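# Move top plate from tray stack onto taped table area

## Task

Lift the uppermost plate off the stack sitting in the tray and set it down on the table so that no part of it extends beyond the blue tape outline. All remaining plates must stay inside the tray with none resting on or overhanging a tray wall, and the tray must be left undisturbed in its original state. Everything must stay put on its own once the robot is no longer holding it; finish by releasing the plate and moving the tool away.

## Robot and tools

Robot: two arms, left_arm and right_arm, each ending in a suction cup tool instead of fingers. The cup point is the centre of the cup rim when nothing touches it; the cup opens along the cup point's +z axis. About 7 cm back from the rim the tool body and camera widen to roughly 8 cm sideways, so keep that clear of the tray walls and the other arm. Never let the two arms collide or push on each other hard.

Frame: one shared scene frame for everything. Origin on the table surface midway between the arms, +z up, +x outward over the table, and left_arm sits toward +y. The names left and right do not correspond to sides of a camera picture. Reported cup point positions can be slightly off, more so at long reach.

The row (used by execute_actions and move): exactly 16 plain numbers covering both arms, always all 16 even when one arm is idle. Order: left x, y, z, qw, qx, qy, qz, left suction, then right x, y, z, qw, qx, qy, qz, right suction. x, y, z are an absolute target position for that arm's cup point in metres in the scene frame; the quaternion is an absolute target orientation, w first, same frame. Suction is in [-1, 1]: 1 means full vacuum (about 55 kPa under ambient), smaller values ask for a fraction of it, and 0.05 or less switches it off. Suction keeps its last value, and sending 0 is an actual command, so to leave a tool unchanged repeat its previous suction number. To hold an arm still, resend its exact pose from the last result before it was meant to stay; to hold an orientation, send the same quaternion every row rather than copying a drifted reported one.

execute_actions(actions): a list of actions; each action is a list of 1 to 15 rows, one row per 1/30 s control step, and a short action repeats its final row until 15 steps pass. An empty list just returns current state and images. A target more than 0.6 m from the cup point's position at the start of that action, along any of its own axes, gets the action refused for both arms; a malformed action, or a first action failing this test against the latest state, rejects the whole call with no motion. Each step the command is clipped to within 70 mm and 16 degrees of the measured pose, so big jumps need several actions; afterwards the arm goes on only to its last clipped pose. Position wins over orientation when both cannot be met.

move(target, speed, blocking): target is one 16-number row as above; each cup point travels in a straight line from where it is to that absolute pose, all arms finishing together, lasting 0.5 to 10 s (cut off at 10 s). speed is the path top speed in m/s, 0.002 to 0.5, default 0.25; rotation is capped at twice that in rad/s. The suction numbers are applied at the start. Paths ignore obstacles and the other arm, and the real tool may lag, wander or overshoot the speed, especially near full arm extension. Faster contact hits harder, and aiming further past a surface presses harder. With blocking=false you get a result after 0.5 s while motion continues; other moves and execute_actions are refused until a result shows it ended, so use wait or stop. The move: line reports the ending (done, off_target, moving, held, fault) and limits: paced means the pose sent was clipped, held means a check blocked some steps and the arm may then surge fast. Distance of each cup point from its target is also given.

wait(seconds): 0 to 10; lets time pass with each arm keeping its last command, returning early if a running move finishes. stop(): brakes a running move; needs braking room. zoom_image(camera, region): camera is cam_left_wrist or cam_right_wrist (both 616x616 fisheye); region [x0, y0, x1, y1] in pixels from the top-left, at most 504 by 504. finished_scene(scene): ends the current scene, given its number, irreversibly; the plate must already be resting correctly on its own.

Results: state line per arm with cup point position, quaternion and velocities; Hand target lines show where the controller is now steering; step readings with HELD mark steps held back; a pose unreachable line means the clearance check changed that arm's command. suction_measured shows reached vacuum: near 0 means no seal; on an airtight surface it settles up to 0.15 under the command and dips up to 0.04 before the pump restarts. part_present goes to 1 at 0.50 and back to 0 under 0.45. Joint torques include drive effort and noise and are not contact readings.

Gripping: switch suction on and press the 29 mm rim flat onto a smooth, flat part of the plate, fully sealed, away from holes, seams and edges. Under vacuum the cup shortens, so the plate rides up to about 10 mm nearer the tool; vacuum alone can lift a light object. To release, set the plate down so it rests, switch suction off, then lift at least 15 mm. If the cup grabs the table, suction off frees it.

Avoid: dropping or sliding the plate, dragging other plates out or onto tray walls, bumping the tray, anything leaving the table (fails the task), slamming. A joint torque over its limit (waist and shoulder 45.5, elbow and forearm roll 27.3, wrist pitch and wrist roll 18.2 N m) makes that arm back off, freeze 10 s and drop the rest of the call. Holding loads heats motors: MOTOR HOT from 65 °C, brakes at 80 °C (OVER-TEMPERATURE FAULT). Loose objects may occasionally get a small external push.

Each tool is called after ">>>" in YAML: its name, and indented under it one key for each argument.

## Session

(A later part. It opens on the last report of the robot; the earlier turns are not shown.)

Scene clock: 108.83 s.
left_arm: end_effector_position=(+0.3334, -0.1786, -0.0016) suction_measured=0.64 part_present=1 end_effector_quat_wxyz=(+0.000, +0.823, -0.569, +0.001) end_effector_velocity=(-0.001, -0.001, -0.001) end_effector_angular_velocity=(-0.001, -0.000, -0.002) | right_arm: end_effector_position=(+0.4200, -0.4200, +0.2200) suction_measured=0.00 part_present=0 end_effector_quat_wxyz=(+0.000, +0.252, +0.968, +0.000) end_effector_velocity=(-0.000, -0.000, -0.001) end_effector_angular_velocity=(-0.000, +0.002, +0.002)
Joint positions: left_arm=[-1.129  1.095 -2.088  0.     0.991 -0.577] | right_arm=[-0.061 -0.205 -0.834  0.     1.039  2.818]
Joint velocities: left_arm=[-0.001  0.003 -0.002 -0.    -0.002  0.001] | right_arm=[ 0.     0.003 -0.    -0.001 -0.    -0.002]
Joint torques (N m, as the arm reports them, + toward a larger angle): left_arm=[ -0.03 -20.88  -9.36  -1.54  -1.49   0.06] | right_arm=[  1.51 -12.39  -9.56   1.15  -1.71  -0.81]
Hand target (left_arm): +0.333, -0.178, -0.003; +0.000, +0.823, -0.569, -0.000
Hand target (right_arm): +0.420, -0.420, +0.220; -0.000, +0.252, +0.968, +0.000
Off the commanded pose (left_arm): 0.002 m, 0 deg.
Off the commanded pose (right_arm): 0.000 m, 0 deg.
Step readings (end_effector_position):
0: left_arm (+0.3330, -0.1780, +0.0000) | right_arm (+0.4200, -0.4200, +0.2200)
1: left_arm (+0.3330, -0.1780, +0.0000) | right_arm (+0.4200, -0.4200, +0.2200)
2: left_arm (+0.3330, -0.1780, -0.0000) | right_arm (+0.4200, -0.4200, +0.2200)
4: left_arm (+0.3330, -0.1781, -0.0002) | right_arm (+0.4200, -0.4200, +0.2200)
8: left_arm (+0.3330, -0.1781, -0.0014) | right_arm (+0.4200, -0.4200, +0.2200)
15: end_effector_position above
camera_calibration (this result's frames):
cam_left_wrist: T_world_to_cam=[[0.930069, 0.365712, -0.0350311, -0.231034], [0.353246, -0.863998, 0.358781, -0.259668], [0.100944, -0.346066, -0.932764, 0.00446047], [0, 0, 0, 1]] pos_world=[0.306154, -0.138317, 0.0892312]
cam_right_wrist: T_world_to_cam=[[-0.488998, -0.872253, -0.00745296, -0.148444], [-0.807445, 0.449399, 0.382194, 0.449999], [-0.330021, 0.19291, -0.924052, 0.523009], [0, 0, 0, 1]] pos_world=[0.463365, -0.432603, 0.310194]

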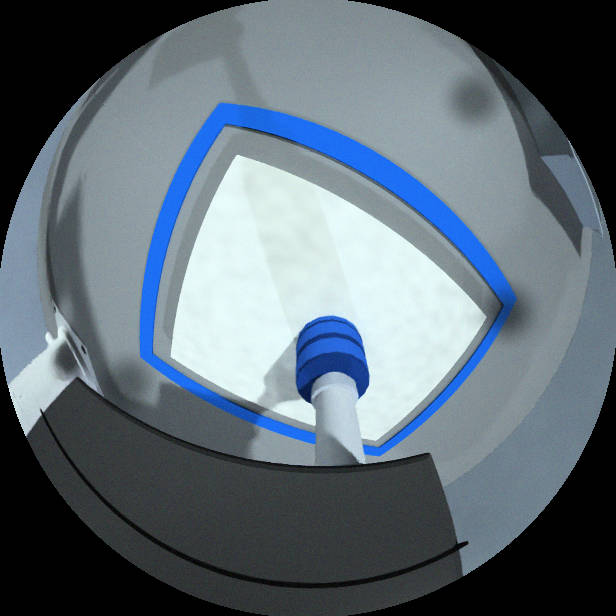

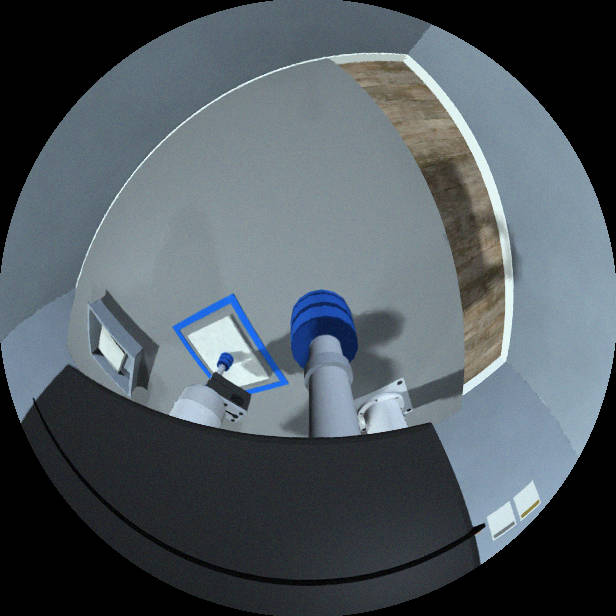

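Contact. Release, then lift away.

>>> execute_actions:
  actions:
    - [[0.333,-0.178,-0.001,0,-0.8226,0.5686,0,0,0.42,-0.42,0.22,0,0.252,0.968,0,0]]

>>> move:
  target: [0.333,-0.178,0.035,0,-0.8226,0.5686,0,0,0.42,-0.42,0.22,0,0.252,0.968,0,0]
  speed: 0.12

>>> move:
  target: [0.26,0.02,0.20,0,-0.8226,0.5686,0,0,0.42,-0.42,0.22,0,0.252,0.968,0,0]
  speed: 0.3

Scene clock: 111.87 s.
left_arm: end_effector_position=(+0.3326, -0.1775, -0.0021) suction_measured=0.00 part_present=0 end_effector_quat_wxyz=(-0.000, +0.823, -0.569, -0.001) end_effector_velocity=(-0.001, -0.000, +0.000) end_effector_angular_velocity=(+0.001, +0.000, -0.002) | right_arm: end_effector_position=(+0.4200, -0.4200, +0.2200) suction_measured=0.00 part_present=0 end_effector_quat_wxyz=(+0.000, +0.252, +0.968, -0.000) end_effector_velocity=(-0.000, +0.000, -0.000) end_effector_angular_velocity=(+0.001, +0.000, -0.001)
Joint positions: left_arm=[-1.129  1.093 -2.085  0.     0.994 -0.577] | right_arm=[-0.061 -0.205 -0.834  0.     1.039  2.818]
Joint velocities: left_arm=[-0.001 -0.001  0.001  0.001  0.002  0.001] | right_arm=[0.001 0.    0.    0.001 0.    0.002]
Joint torques (N m, as the arm reports them, + toward a larger angle): left_arm=[  0.01 -17.79  -6.92  -1.65   0.44   0.  ] | right_arm=[  0.7  -12.27  -8.86   1.04  -1.61  -0.8 ]
Hand target (left_arm): +0.333, -0.178, -0.001; +0.000, +0.823, -0.569, -0.000
Hand target (right_arm): +0.420, -0.420, +0.220; +0.000, +0.252, +0.968, +0.000
Off the commanded pose (left_arm): 0.001 m, 0 deg.
Off the commanded pose (right_arm): 0.000 m, 0 deg.
Step readings (end_effector_position):
0: left_arm (+0.3331, -0.1782, -0.0027) | right_arm (+0.4200, -0.4200, +0.2200)
1: left_arm (+0.3331, -0.1782, -0.0026) | right_arm (+0.4200, -0.4200, +0.2200)
2: left_arm (+0.3331, -0.1781, -0.0025) | right_arm (+0.4200, -0.4200, +0.2200)
4: left_arm (+0.3330, -0.1780, -0.0024) | right_arm (+0.4200, -0.4200, +0.2200)
8: left_arm (+0.3328, -0.1777, -0.0023) | right_arm (+0.4200, -0.4200, +0.2200)
15: end_effector_position above
camera_calibration (this result's frames):
cam_left_wrist: T_world_to_cam=[[0.929978, 0.365856, -0.0359141, -0.230727], [0.354129, -0.865358, 0.35461, -0.258767], [0.0986575, -0.342497, -0.934324, 0.00589408], [0, 0, 0, 1]] pos_world=[0.305627, -0.137495, 0.088982]
cam_right_wrist: T_world_to_cam=[[-0.488997, -0.872253, -0.00745293, -0.148444], [-0.807445, 0.449399, 0.382194, 0.449999], [-0.330021, 0.19291, -0.924052, 0.523009], [0, 0, 0, 1]] pos_world=[0.463365, -0.432603, 0.310194]

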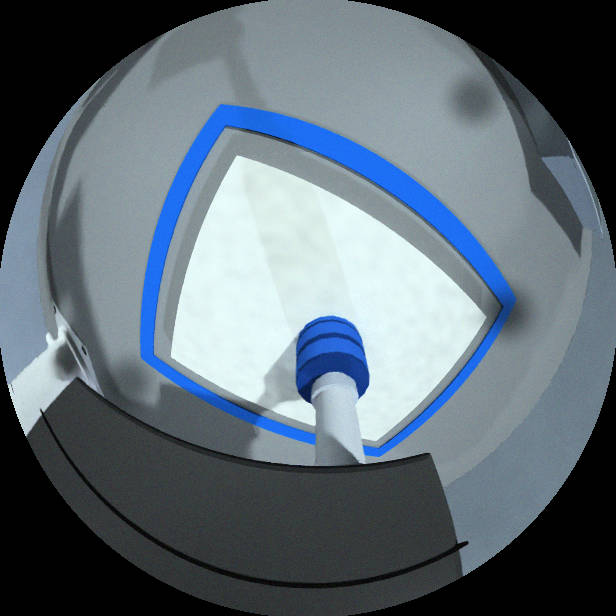

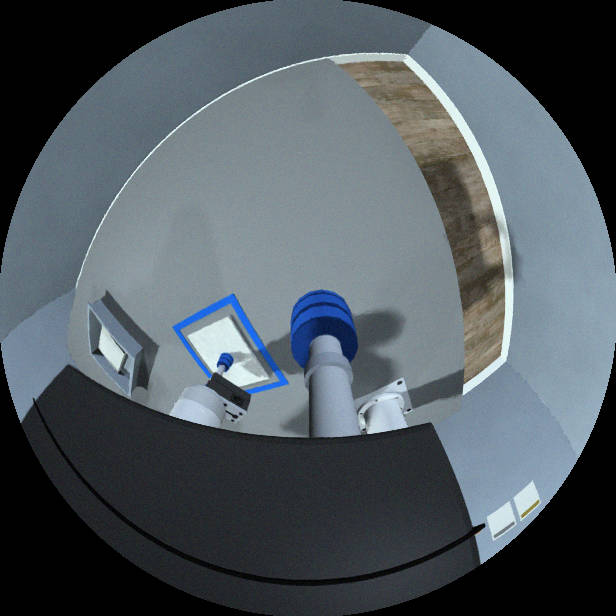

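Scene clock: 112.70 s.
left_arm: end_effector_position=(+0.3328, -0.1776, +0.0340) suction_measured=0.00 part_present=0 end_effector_quat_wxyz=(-0.000, +0.823, -0.569, -0.001) end_effector_velocity=(+0.000, -0.001, +0.005) end_effector_angular_velocity=(-0.005, -0.003, -0.001) | right_arm: end_effector_position=(+0.4200, -0.4200, +0.2200) suction_measured=0.00 part_present=0 end_effector_quat_wxyz=(-0.000, +0.252, +0.968, +0.000) end_effector_velocity=(-0.001, -0.000, -0.001) end_effector_angular_velocity=(-0.002, +0.002, +0.002)
Joint positions: left_arm=[-1.129  1.028 -2.073  0.     1.047 -0.577] | right_arm=[-0.061 -0.205 -0.834  0.     1.039  2.818]
Joint velocities: left_arm=[-0.001 -0.007 -0.001 -0.     0.002  0.   ] | right_arm=[ 0.     0.     0.001 -0.002  0.001 -0.001]
Joint torques (N m, as the arm reports them, + toward a larger angle): left_arm=[  0.17 -23.46 -10.65  -1.21  -1.66   0.1 ] | right_arm=[  0.63 -13.22  -9.59   1.19  -1.79  -0.62]
Hand target (left_arm): +0.333, -0.178, +0.035; -0.000, +0.823, -0.569, +0.000
Hand target (right_arm): +0.420, -0.420, +0.220; -0.000, +0.252, +0.968, -0.000
Off the commanded pose (left_arm): 0.001 m, 0 deg.
Off the commanded pose (right_arm): 0.000 m, 0 deg.
move: done
camera_calibration (this result's frames):
cam_left_wrist: T_world_to_cam=[[0.929935, 0.36599, -0.0356739, -0.229477], [0.354114, -0.865143, 0.35515, -0.271711], [0.0991182, -0.342899, -0.934128, 0.0392971], [0, 0, 0, 1]] pos_world=[0.305721, -0.137608, 0.12502]
cam_right_wrist: T_world_to_cam=[[-0.488998, -0.872253, -0.00745293, -0.148444], [-0.807445, 0.449399, 0.382194, 0.449999], [-0.330021, 0.19291, -0.924052, 0.523009], [0, 0, 0, 1]] pos_world=[0.463365, -0.432603, 0.310194]

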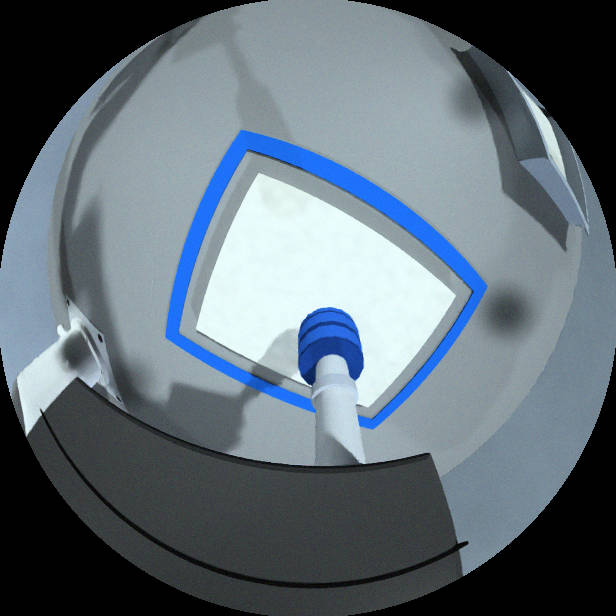

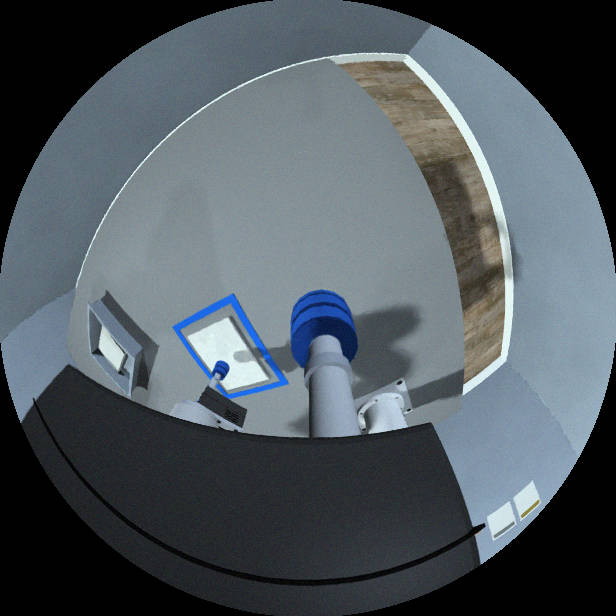

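Scene clock: 114.30 s.
left_arm: end_effector_position=(+0.2593, +0.0200, +0.1992) suction_measured=0.00 part_present=0 end_effector_quat_wxyz=(-0.000, +0.823, -0.569, -0.001) end_effector_velocity=(-0.000, +0.001, +0.002) end_effector_angular_velocity=(-0.003, -0.001, -0.000) | right_arm: end_effector_position=(+0.4200, -0.4200, +0.2200) suction_measured=0.00 part_present=0 end_effector_quat_wxyz=(-0.000, +0.252, +0.968, -0.000) end_effector_velocity=(-0.000, -0.000, -0.000) end_effector_angular_velocity=(+0.000, +0.000, +0.000)
Joint positions: left_arm=[-1.035  0.065 -1.068 -0.     1.005 -0.482] | right_arm=[-0.061 -0.205 -0.834  0.     1.039  2.818]
Joint velocities: left_arm=[ 0.001 -0.007  0.003 -0.001  0.     0.002] | right_arm=[-0.    -0.001  0.001  0.     0.    -0.   ]
Joint torques (N m, as the arm reports them, + toward a larger angle): left_arm=[  0.24 -13.38 -10.68  -1.26  -1.75   0.21] | right_arm=[  1.28 -12.79  -9.98   0.84  -1.87  -0.63]
Hand target (left_arm): +0.259, +0.020, +0.200; +0.000, +0.823, -0.569, -0.000
Hand target (right_arm): +0.420, -0.420, +0.220; +0.000, +0.252, +0.968, +0.000
Off the commanded pose (left_arm): 0.001 m, 0 deg.
Off the commanded pose (right_arm): 0.000 m, 0 deg.
move: done
camera_calibration (this result's frames):
cam_left_wrist: T_world_to_cam=[[0.93006, 0.365627, -0.0361146, -0.227518], [0.35387, -0.865019, 0.355695, -0.13341], [0.0988122, -0.343598, -0.933904, 0.268718], [0, 0, 0, 1]] pos_world=[0.232263, 0.0601151, 0.290193]
cam_right_wrist: T_world_to_cam=[[-0.488998, -0.872253, -0.00745287, -0.148444], [-0.807445, 0.449399, 0.382195, 0.449999], [-0.330021, 0.19291, -0.924052, 0.523009], [0, 0, 0, 1]] pos_world=[0.463365, -0.432603, 0.310194]

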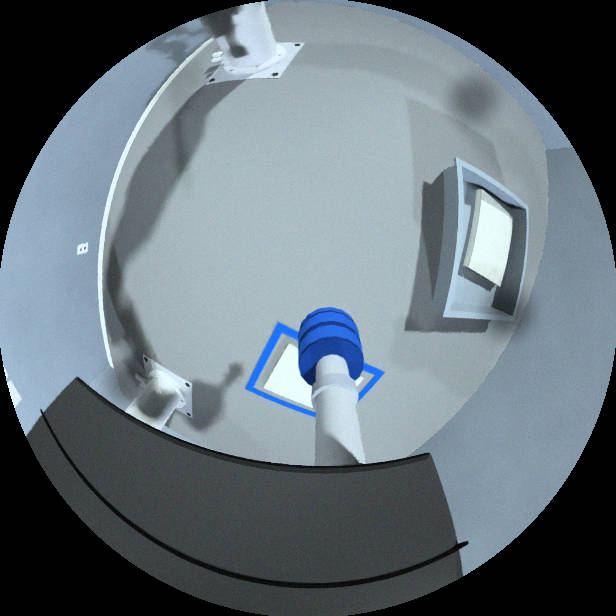

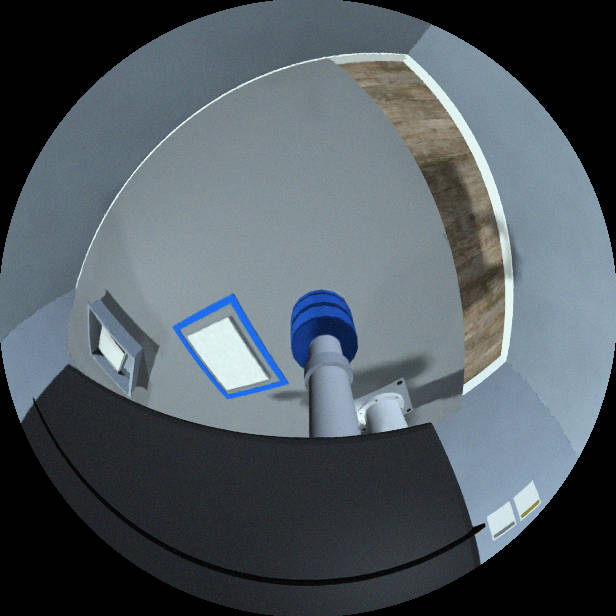

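>>> finished_scene:
  scene: 2

The scene is finished: the task was done.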